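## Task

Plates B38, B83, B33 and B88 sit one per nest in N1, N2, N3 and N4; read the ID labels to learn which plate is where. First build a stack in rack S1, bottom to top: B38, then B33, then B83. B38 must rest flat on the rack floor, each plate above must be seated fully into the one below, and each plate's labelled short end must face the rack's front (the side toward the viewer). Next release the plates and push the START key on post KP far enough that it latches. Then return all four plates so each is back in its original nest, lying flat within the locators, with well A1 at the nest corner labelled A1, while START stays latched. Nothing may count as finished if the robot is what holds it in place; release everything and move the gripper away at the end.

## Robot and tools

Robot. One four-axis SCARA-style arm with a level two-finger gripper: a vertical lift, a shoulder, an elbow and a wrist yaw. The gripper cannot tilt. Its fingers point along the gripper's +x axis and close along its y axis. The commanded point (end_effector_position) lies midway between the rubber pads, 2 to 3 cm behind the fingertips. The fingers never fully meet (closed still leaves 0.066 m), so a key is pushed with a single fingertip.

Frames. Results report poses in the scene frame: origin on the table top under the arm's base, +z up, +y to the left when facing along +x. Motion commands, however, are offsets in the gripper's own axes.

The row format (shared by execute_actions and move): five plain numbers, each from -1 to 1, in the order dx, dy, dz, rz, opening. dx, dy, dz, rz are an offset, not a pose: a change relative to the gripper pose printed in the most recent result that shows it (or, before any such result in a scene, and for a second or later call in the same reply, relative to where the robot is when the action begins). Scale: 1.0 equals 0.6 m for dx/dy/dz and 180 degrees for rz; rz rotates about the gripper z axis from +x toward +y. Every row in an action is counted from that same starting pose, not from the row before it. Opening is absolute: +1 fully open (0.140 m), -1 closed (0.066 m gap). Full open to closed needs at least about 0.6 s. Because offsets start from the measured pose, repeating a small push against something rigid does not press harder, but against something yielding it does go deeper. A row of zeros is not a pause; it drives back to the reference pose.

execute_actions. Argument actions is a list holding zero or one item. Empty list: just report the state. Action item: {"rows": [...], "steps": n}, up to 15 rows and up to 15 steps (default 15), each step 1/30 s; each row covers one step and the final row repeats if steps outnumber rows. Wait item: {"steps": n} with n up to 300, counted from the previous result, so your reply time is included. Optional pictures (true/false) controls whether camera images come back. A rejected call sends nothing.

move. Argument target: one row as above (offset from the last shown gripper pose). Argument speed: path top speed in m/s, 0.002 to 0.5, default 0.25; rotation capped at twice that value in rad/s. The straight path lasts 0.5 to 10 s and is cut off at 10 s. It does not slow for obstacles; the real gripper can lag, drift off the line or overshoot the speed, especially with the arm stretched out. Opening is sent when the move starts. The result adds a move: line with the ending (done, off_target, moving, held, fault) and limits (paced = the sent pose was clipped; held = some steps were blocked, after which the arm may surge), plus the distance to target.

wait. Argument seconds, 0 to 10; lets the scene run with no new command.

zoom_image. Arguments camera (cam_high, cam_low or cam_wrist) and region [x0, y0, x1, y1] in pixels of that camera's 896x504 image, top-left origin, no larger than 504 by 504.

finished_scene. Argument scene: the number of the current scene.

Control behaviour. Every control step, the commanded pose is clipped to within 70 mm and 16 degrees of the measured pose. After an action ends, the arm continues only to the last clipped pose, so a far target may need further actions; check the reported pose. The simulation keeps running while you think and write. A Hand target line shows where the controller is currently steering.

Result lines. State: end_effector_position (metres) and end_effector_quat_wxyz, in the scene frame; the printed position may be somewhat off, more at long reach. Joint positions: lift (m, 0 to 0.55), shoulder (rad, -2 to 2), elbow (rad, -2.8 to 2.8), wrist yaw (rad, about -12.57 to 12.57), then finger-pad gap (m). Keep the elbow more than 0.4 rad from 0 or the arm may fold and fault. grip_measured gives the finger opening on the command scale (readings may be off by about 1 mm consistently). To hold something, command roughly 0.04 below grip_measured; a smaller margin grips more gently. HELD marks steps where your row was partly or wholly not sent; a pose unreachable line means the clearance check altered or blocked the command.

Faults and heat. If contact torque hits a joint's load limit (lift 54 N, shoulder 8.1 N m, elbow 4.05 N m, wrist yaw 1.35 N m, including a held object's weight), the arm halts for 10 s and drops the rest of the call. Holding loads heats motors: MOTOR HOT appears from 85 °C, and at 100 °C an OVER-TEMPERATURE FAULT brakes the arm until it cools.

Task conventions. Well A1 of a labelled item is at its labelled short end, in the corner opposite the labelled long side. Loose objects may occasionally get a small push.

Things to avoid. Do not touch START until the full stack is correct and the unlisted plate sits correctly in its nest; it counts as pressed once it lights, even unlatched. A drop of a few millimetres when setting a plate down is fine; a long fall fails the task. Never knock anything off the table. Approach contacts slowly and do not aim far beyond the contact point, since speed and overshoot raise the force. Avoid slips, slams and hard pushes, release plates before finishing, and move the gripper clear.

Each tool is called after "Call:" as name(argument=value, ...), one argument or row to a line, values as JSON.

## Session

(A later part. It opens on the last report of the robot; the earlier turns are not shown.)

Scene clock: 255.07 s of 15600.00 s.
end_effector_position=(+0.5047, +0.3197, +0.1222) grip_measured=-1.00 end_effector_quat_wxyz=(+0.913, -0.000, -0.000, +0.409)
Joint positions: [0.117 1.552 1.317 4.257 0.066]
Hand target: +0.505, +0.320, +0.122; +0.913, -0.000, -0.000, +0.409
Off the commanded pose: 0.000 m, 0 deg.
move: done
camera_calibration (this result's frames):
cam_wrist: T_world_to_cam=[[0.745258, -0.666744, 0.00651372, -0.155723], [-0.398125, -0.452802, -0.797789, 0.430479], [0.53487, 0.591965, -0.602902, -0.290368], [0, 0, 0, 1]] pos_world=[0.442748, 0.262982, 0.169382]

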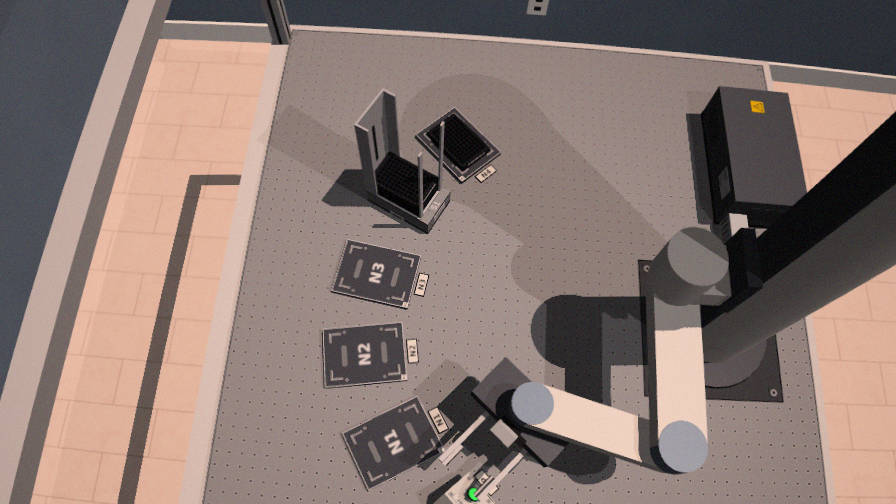

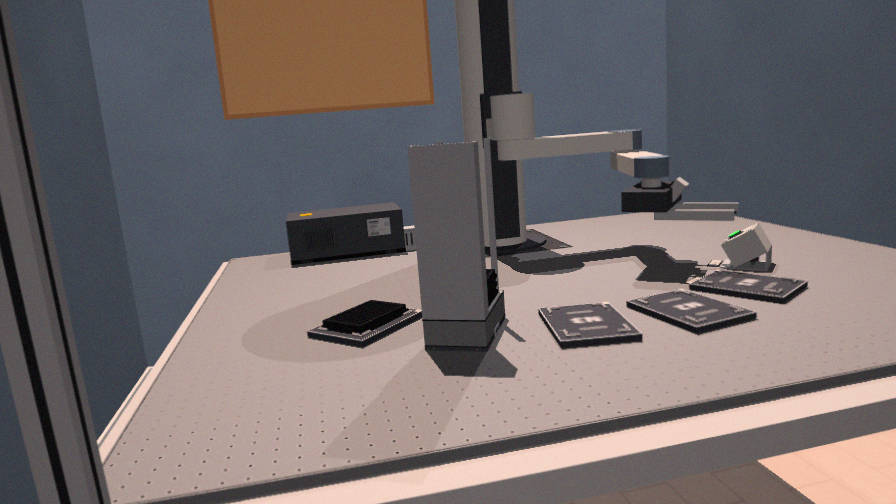

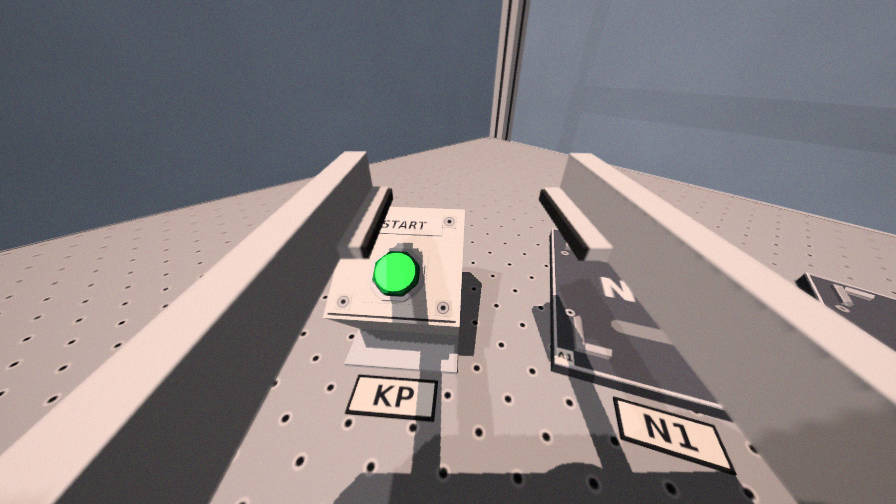

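Call:
zoom_image(
  camera="cam_low",
  region=[690,200,810,280],
)

Call:
wait(
  seconds=1,
)

Region (690, 200, 810, 280) of cam_low's 896x504 image, scaled by 4.200, with more detail than that image has.

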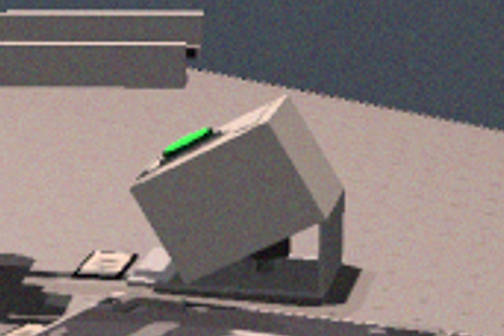

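Scene clock: 261.53 s of 15600.00 s.
end_effector_position=(+0.5047, +0.3197, +0.1222) grip_measured=-1.00 end_effector_quat_wxyz=(+0.913, -0.000, -0.000, +0.409)
Joint positions: [0.117 1.552 1.317 4.257 0.066]
Hand target: +0.505, +0.320, +0.122; +0.913, -0.000, -0.000, +0.409
Off the commanded pose: 0.000 m, 0 deg.
Steps of this call (steps 1 to 90: nothing new was sent; then 3.47 s passed at rest). Readings (end_effector_position):
1: (+0.5047, +0.3197, +0.1222)
2: (+0.5047, +0.3197, +0.1222)
4: (+0.5047, +0.3197, +0.1222)
8: (+0.5047, +0.3197, +0.1222)
90: the state above
camera_calibration (this result's frames):
cam_wrist: T_world_to_cam=[[0.745247, -0.666757, 0.00651372, -0.155715], [-0.398133, -0.452795, -0.797789, 0.430477], [0.53488, 0.591956, -0.602902, -0.290374], [0, 0, 0, 1]] pos_world=[0.442749, 0.262982, 0.169377]

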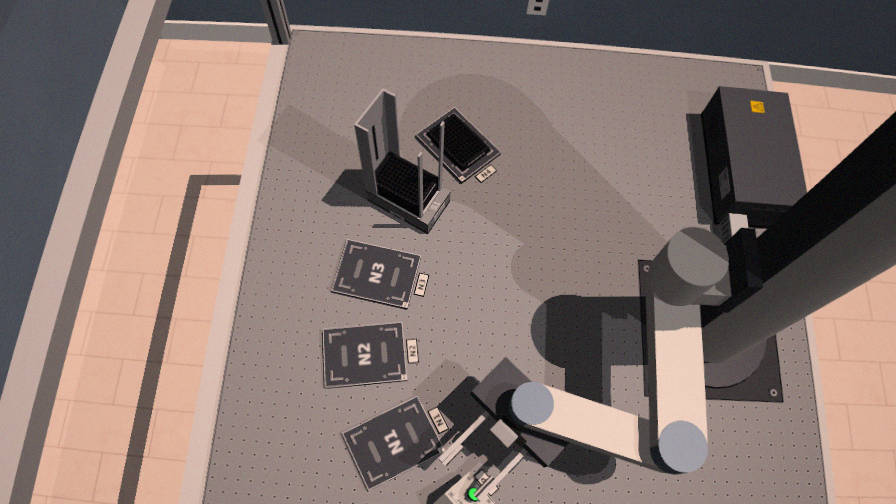

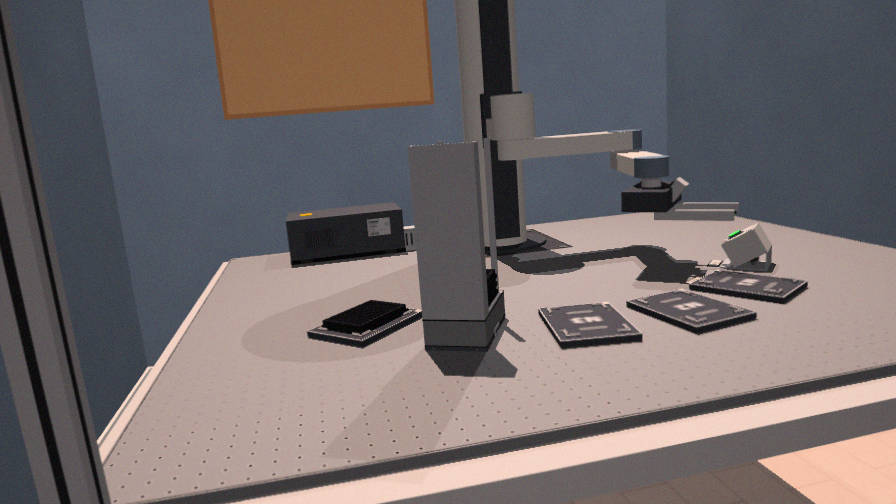

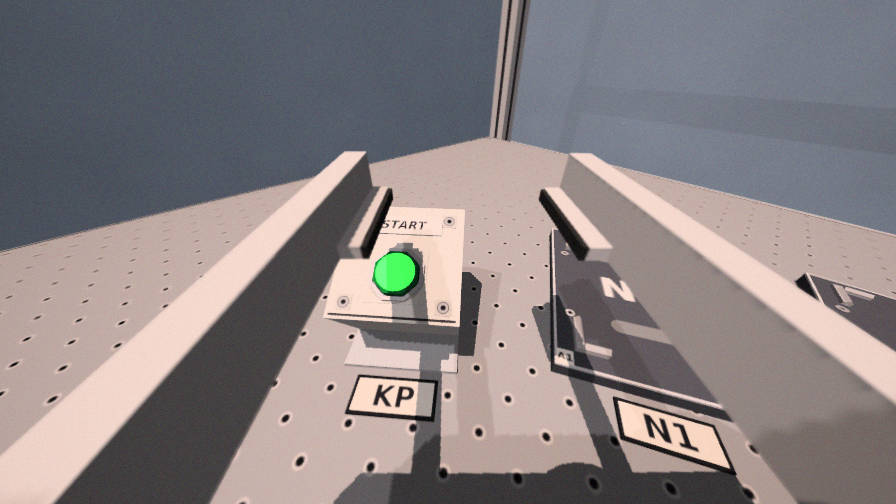

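Call:
move(
  target=[-0.5902,-0.6442,0,-0.4204,0.2],
  speed=0.35,
)

Call:
move(
  target=[0.2083,0,-0.04,0,0.2],
  speed=0.15,
)

Scene clock: 267.90 s of 15600.00 s.
end_effector_position=(+0.5573, -0.2020, +0.1222) grip_measured=+0.20 end_effector_quat_wxyz=(+0.971, -0.000, -0.000, -0.237)
Joint positions: [0.117 0.375 1.186 4.244 0.11 ]
Hand target: +0.557, -0.202, +0.122; +0.971, -0.000, -0.000, -0.237
Off the commanded pose: 0.000 m, 0 deg.
After step 90, 1.03 s passed at rest.
move: done
camera_calibration (this result's frames):
cam_wrist: T_world_to_cam=[[-0.461506, -0.887113, 0.00651372, 0.085295], [-0.537263, 0.273645, -0.797789, 0.439495], [0.705946, -0.371684, -0.602902, -0.29972], [0, 0, 0, 1]] pos_world=[0.487075, -0.156, 0.169367]

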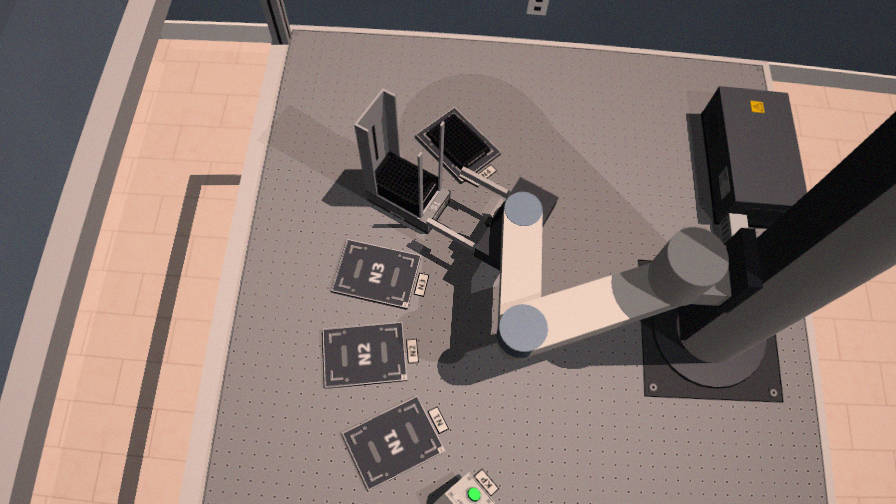

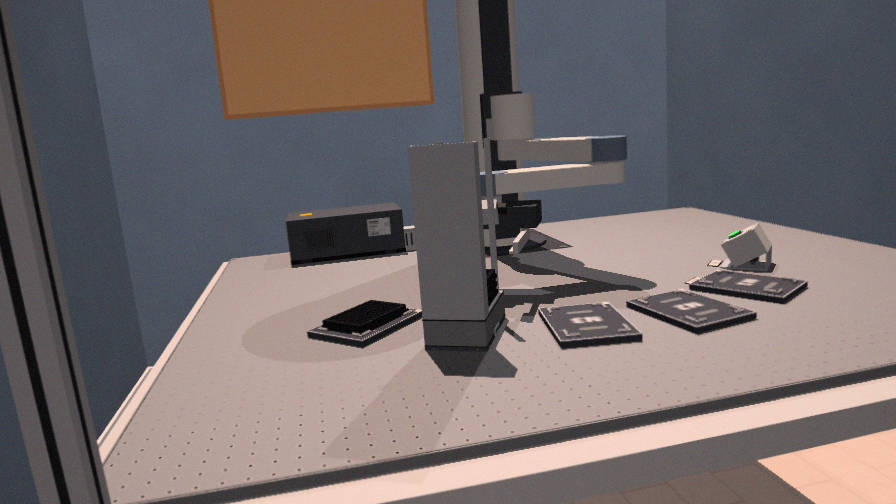

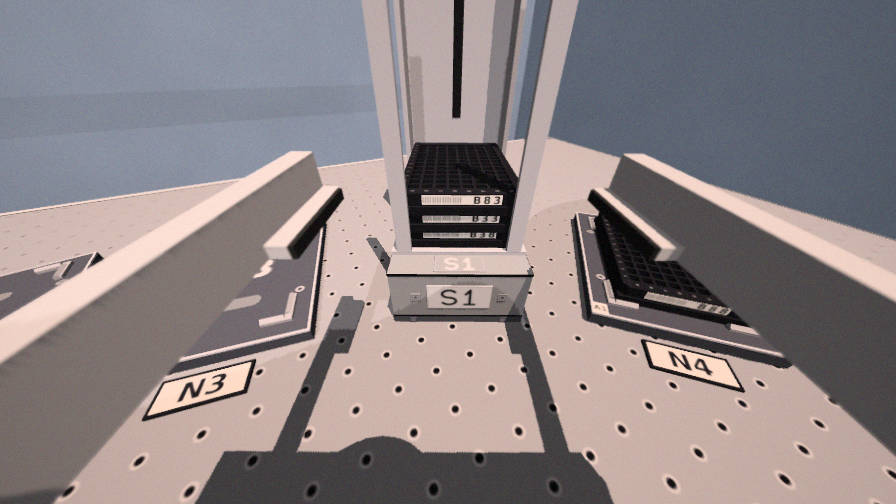

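Scene clock: 269.10 s of 15600.00 s.
end_effector_position=(+0.6683, -0.2595, +0.0982) grip_measured=+0.20 end_effector_quat_wxyz=(+0.972, -0.000, -0.000, -0.237)
Joint positions: [0.093 0.098 1.859 3.848 0.11 ]
Hand target: +0.668, -0.260, +0.098; +0.971, -0.000, -0.000, -0.237
Off the commanded pose: 0.000 m, 0 deg.
move: done
camera_calibration (this result's frames):
cam_wrist: T_world_to_cam=[[-0.461375, -0.887182, 0.00651372, 0.0855047], [-0.537304, 0.273565, -0.797789, 0.495697], [0.706001, -0.371579, -0.602902, -0.413903], [0, 0, 0, 1]] pos_world=[0.598006, -0.213545, 0.145362]

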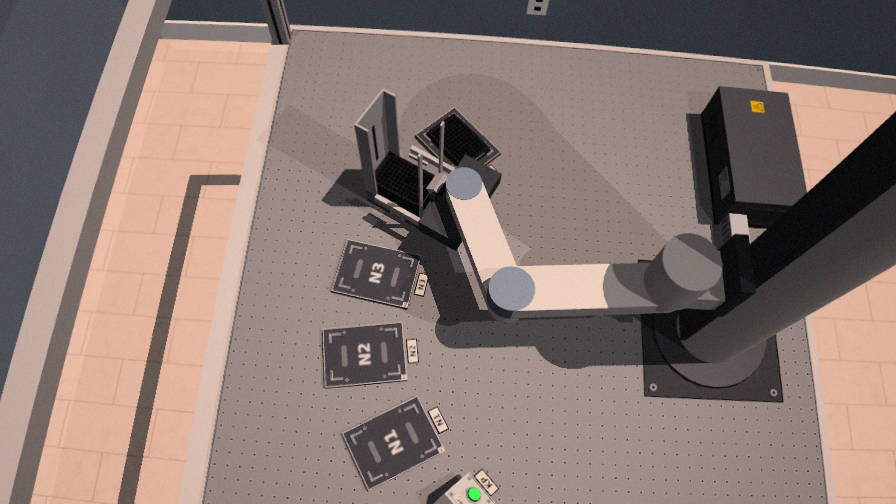

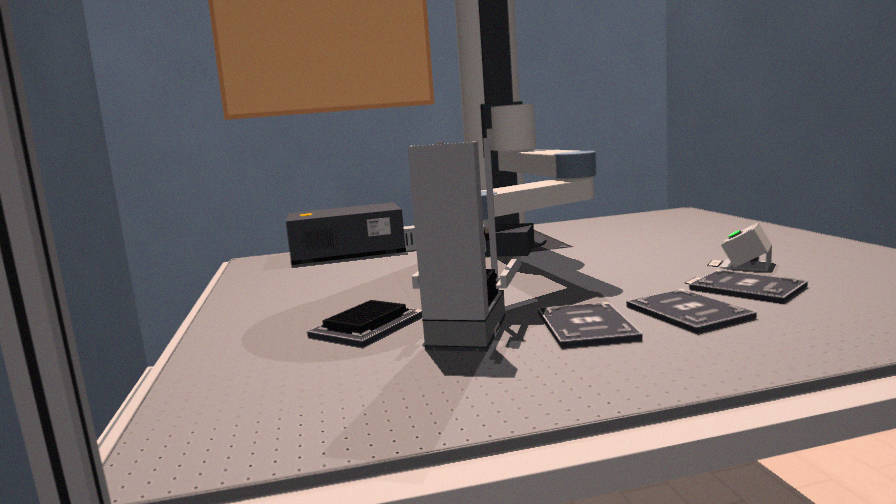

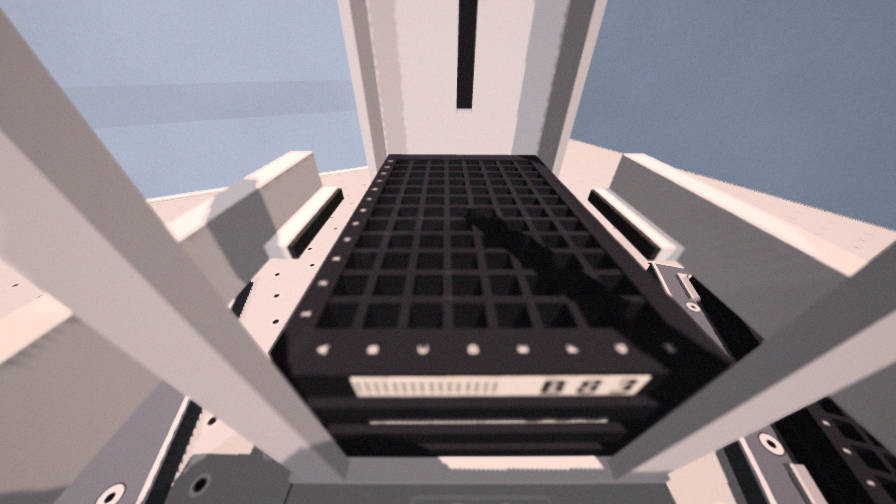

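Call:
move(
  target=[-0.0012,-0.0006,0,0,-0.5],
)

Call:
move(
  target=[0,0,0,0,-0.63],
)

Call:
move(
  target=[0,0,0.392,0,-0.63],
  speed=0.1,
)

Call:
move(
  target=[-0.0768,0.307,0,0.0973,-0.63],
)

Call:
move(
  target=[0,0,-0.475,0,-0.63],
)

Scene clock: 274.67 s of 15600.00 s.
end_effector_position=(+0.6677, -0.2595, +0.0982) grip_measured=-0.50 end_effector_quat_wxyz=(+0.972, -0.000, -0.000, -0.237)
Joint positions: [0.093 0.099 1.855 3.851 0.085]
Hand target: +0.667, -0.260, +0.098; +0.972, -0.000, -0.000, -0.237
Off the commanded pose: 0.000 m, 0 deg.
After step 90, 1.87 s passed at rest.
move: done
camera_calibration (this result's frames):
cam_wrist: T_world_to_cam=[[-0.460951, -0.887402, 0.00651372, 0.0849638], [-0.537434, 0.273308, -0.797789, 0.495428], [0.706179, -0.371242, -0.602902, -0.413446], [0, 0, 0, 1]] pos_world=[0.597391, -0.213496, 0.145426]

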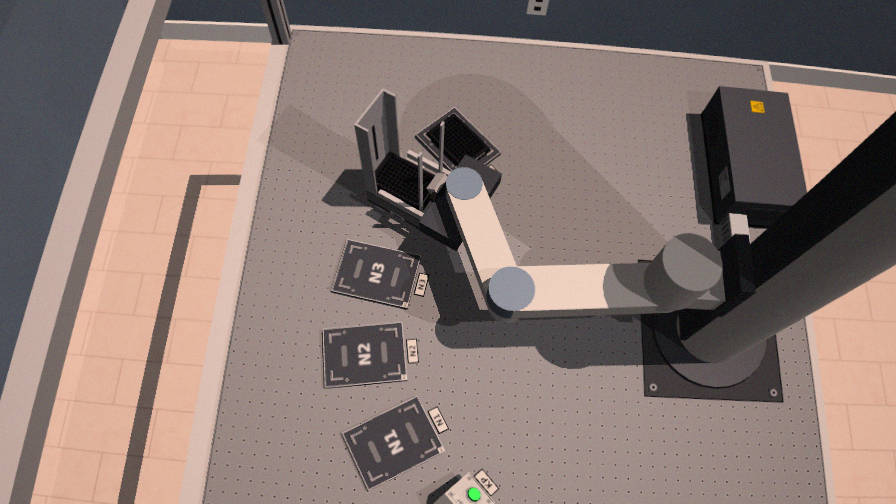

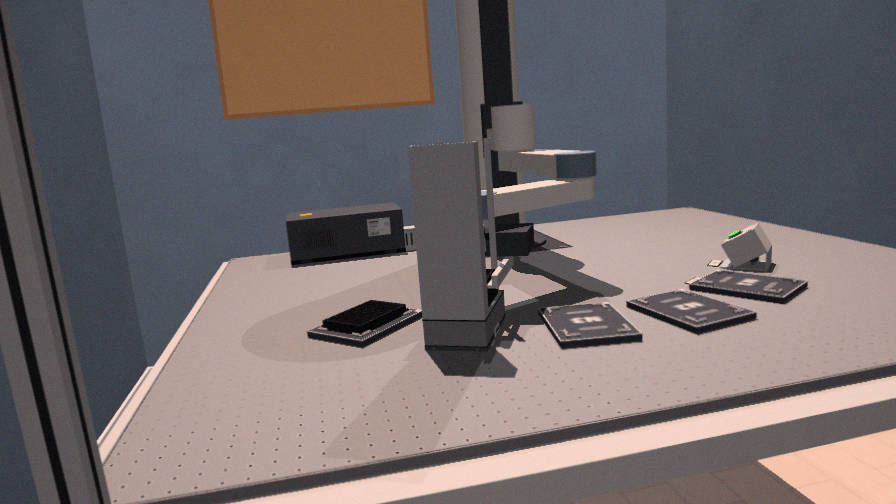

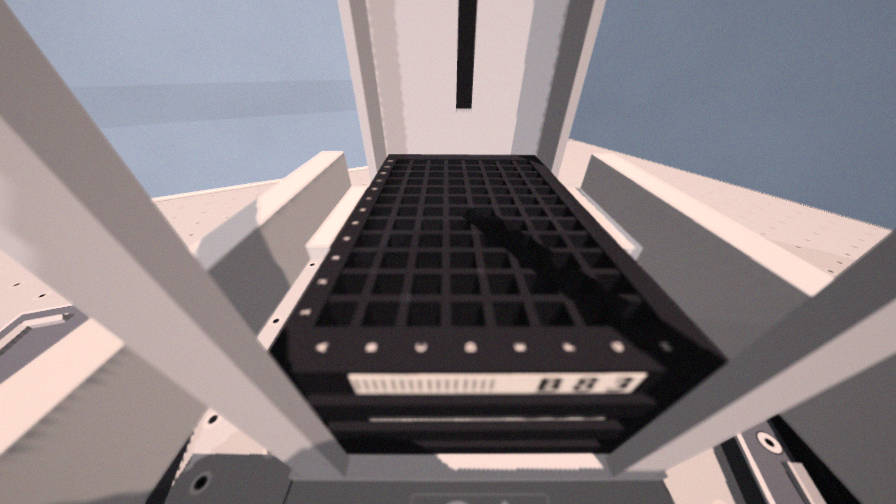

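Scene clock: 275.17 s of 15600.00 s.
end_effector_position=(+0.6677, -0.2595, +0.0983) grip_measured=-0.57 end_effector_quat_wxyz=(+0.972, -0.000, -0.000, -0.237)
Joint positions: [0.093 0.098 1.856 3.851 0.082]
Hand target: +0.668, -0.259, +0.098; +0.972, -0.000, -0.000, -0.237
Off the commanded pose: 0.000 m, 0 deg.
move: done
camera_calibration (this result's frames):
cam_wrist: T_world_to_cam=[[-0.4608, -0.88748, 0.00651372, 0.0848655], [-0.537481, 0.273217, -0.797789, 0.495517], [0.706242, -0.371122, -0.602902, -0.413427], [0, 0, 0, 1]] pos_world=[0.597416, -0.213499, 0.145509]

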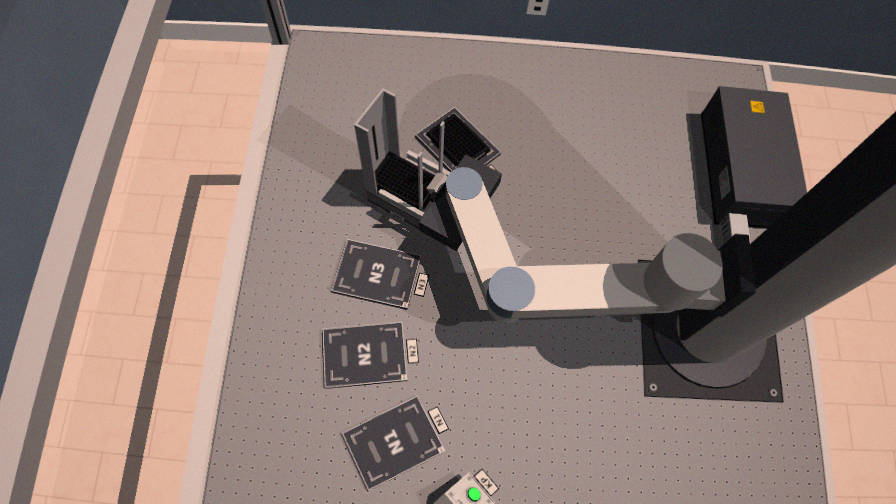

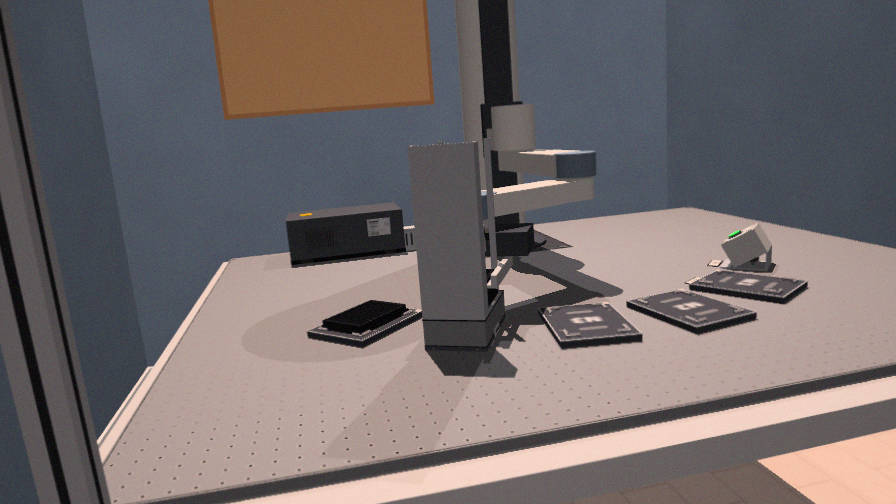

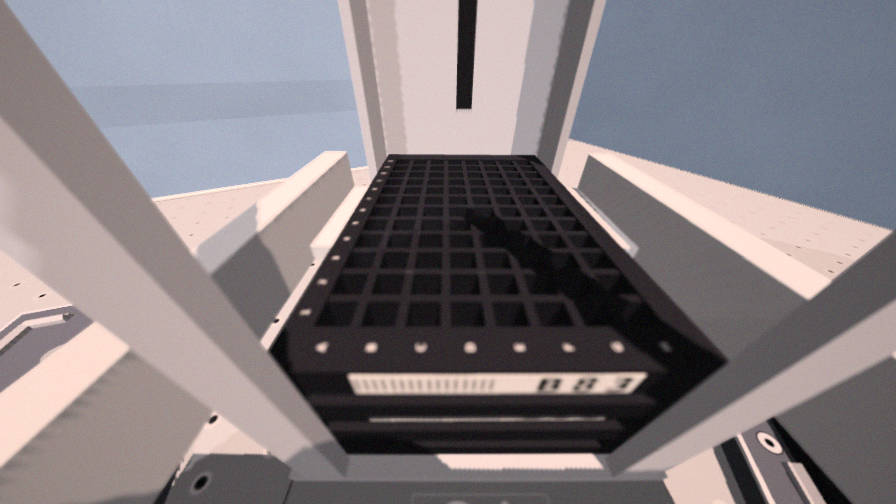

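Scene clock: 277.83 s of 15600.00 s.
end_effector_position=(+0.6677, -0.2594, +0.3336) grip_measured=-0.57 end_effector_quat_wxyz=(+0.972, -0.000, -0.000, -0.237)
Joint positions: [0.329 0.098 1.856 3.851 0.082]
Hand target: +0.668, -0.259, +0.334; +0.972, -0.000, -0.000, -0.237
Off the commanded pose: 0.000 m, 0 deg.
move: done
camera_calibration (this result's frames):
cam_wrist: T_world_to_cam=[[-0.460758, -0.887502, 0.00651372, 0.0833144], [-0.537494, 0.273191, -0.797789, 0.683205], [0.70626, -0.371089, -0.602902, -0.271599], [0, 0, 0, 1]] pos_world=[0.597425, -0.213491, 0.380763]

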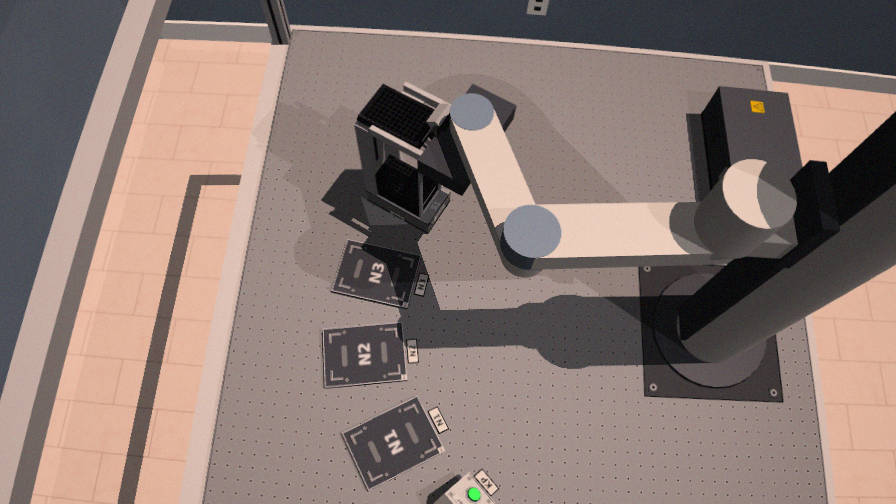

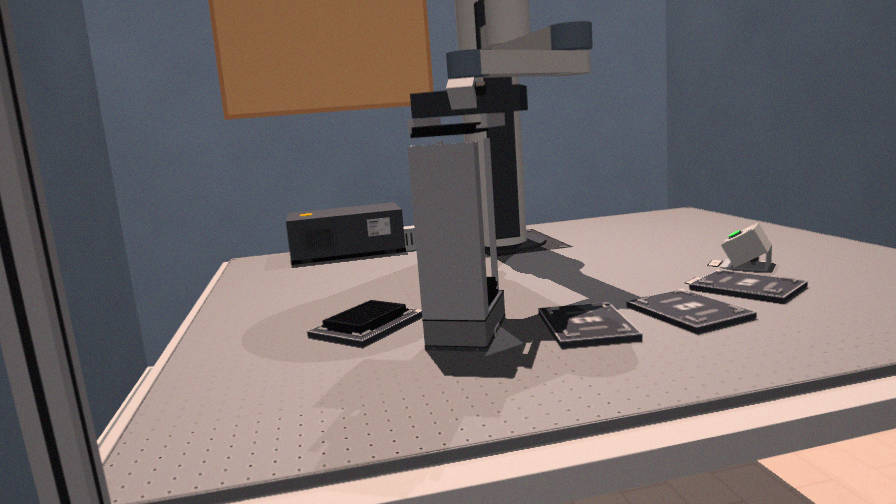

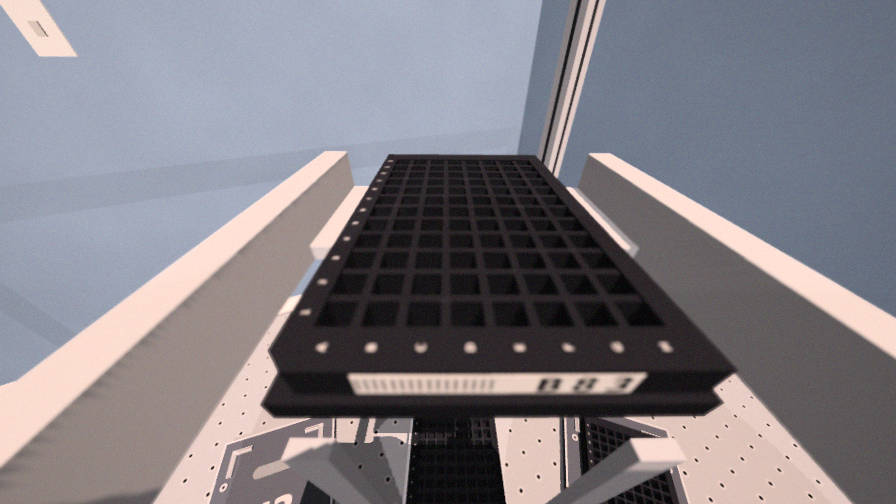

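Scene clock: 278.93 s of 15600.00 s.
end_effector_position=(+0.7115, -0.0745, +0.3336) grip_measured=-0.57 end_effector_quat_wxyz=(+0.996, -0.000, -0.000, -0.086)
Joint positions: [0.329 0.501 1.761 3.85  0.082]
Hand target: +0.711, -0.075, +0.334; +0.996, -0.000, -0.000, -0.086
Off the commanded pose: 0.000 m, 0 deg.
move: done
camera_calibration (this result's frames):
cam_wrist: T_world_to_cam=[[-0.171736, -0.985121, 0.00651372, 0.0547549], [-0.594849, 0.0984248, -0.797789, 0.684003], [0.785278, -0.140884, -0.602902, -0.272963], [0, 0, 0, 1]] pos_world=[0.630634, -0.0518387, 0.380763]

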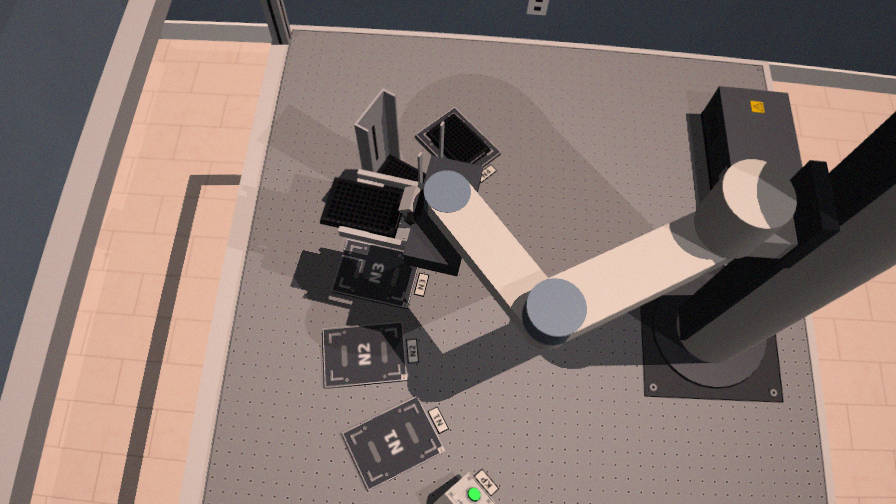

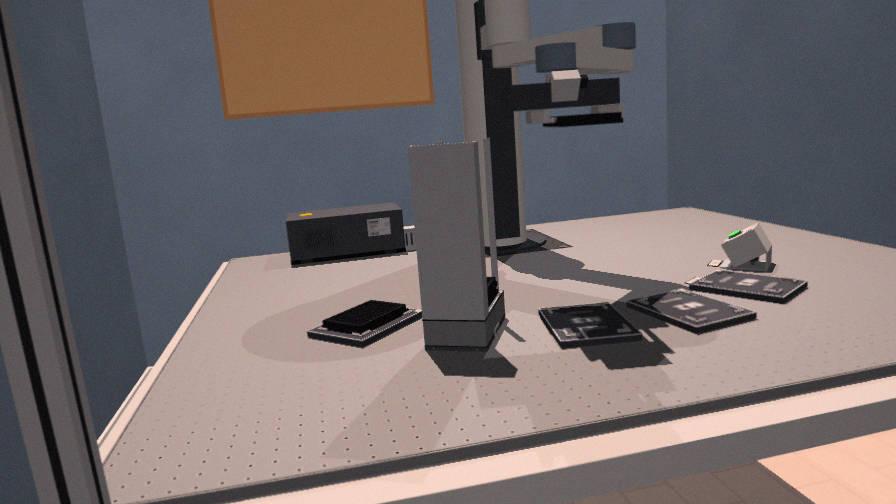

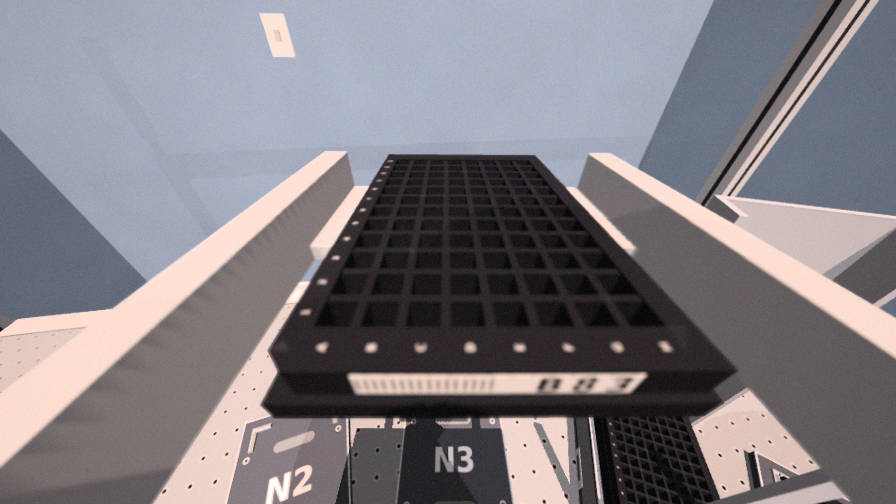

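Scene clock: 280.50 s of 15600.00 s.
end_effector_position=(+0.7115, -0.0745, +0.0485) grip_measured=-0.57 end_effector_quat_wxyz=(+0.996, -0.000, -0.000, -0.086)
Joint positions: [0.043 0.501 1.761 3.85  0.082]
Hand target: +0.712, -0.074, +0.049; +0.996, -0.000, -0.000, -0.086
Off the commanded pose: 0.000 m, 0 deg.
move: done
camera_calibration (this result's frames):
cam_wrist: T_world_to_cam=[[-0.171762, -0.985117, 0.00651372, 0.0566243], [-0.594847, 0.0984404, -0.797789, 0.456566], [0.785274, -0.140904, -0.602902, -0.444833], [0, 0, 0, 1]] pos_world=[0.630629, -0.0518419, 0.0956834]

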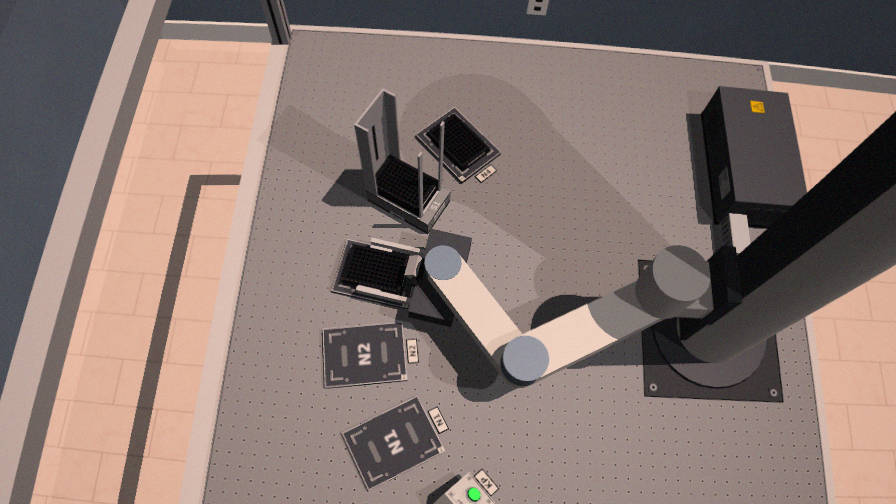

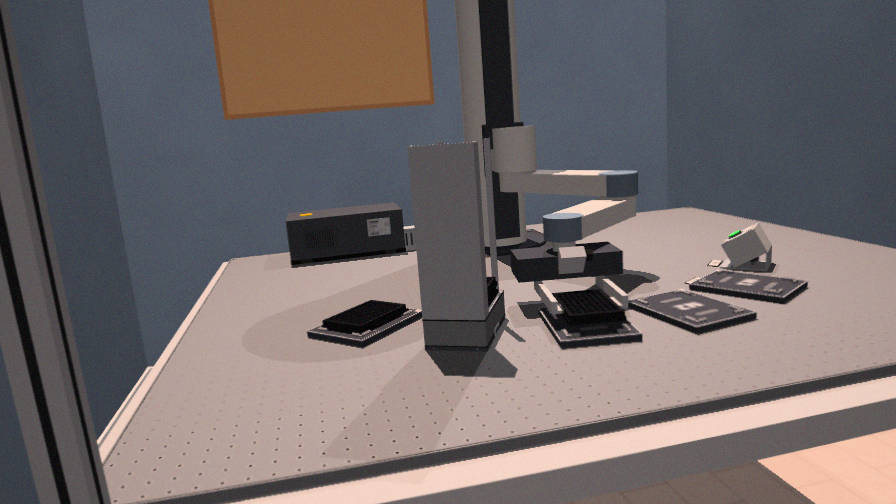

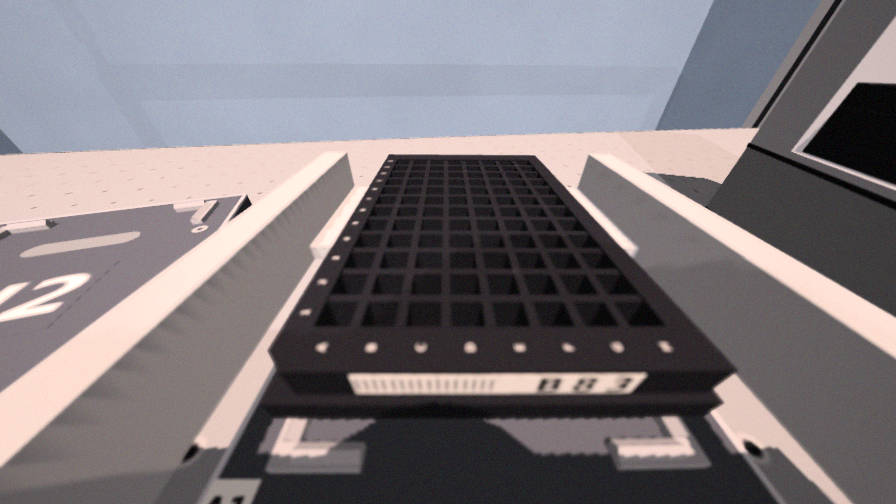

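Call:
move(
  target=[0.0007,-0.0004,-0.025,-0.0005,-0.63],
  speed=0.012,
)

Scene clock: 284.37 s of 15600.00 s.
end_effector_position=(+0.7118, -0.0750, +0.0335) grip_measured=-0.57 end_effector_quat_wxyz=(+0.996, -0.000, -0.000, -0.087)
Joint positions: [0.028 0.499 1.763 3.847 0.082]
Hand target: +0.712, -0.075, +0.033; +0.996, -0.000, -0.000, -0.086
Off the commanded pose: 0.000 m, 0 deg.
move: done
camera_calibration (this result's frames):
cam_wrist: T_world_to_cam=[[-0.174075, -0.984711, 0.00651372, 0.0579192], [-0.594614, 0.0998371, -0.797789, 0.444743], [0.784941, -0.142748, -0.602902, -0.454066], [0, 0, 0, 1]] pos_world=[0.630948, -0.0521852, 0.0806766]

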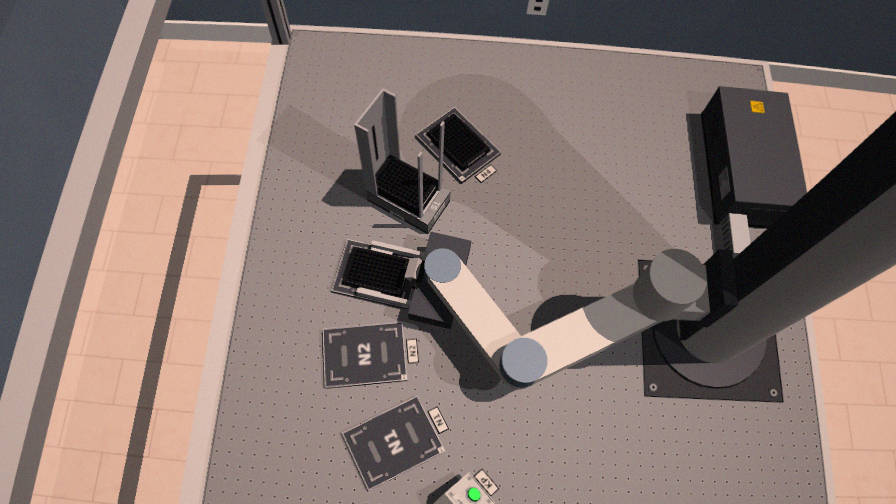

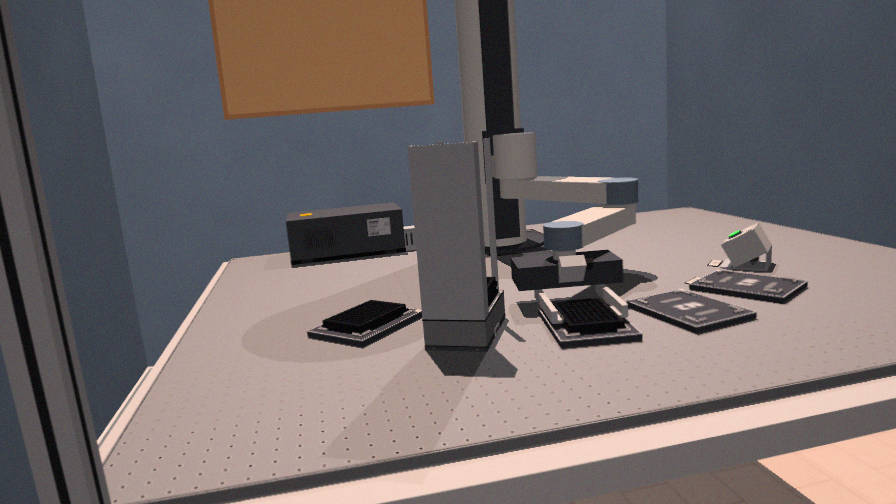

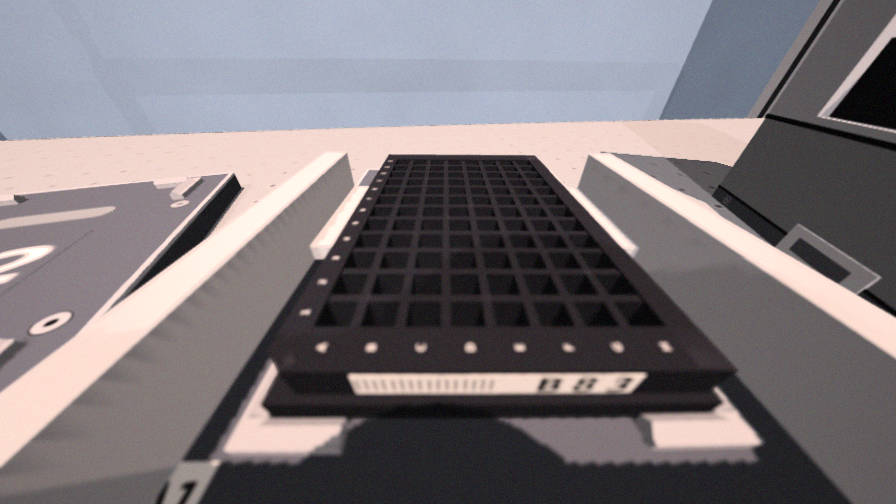

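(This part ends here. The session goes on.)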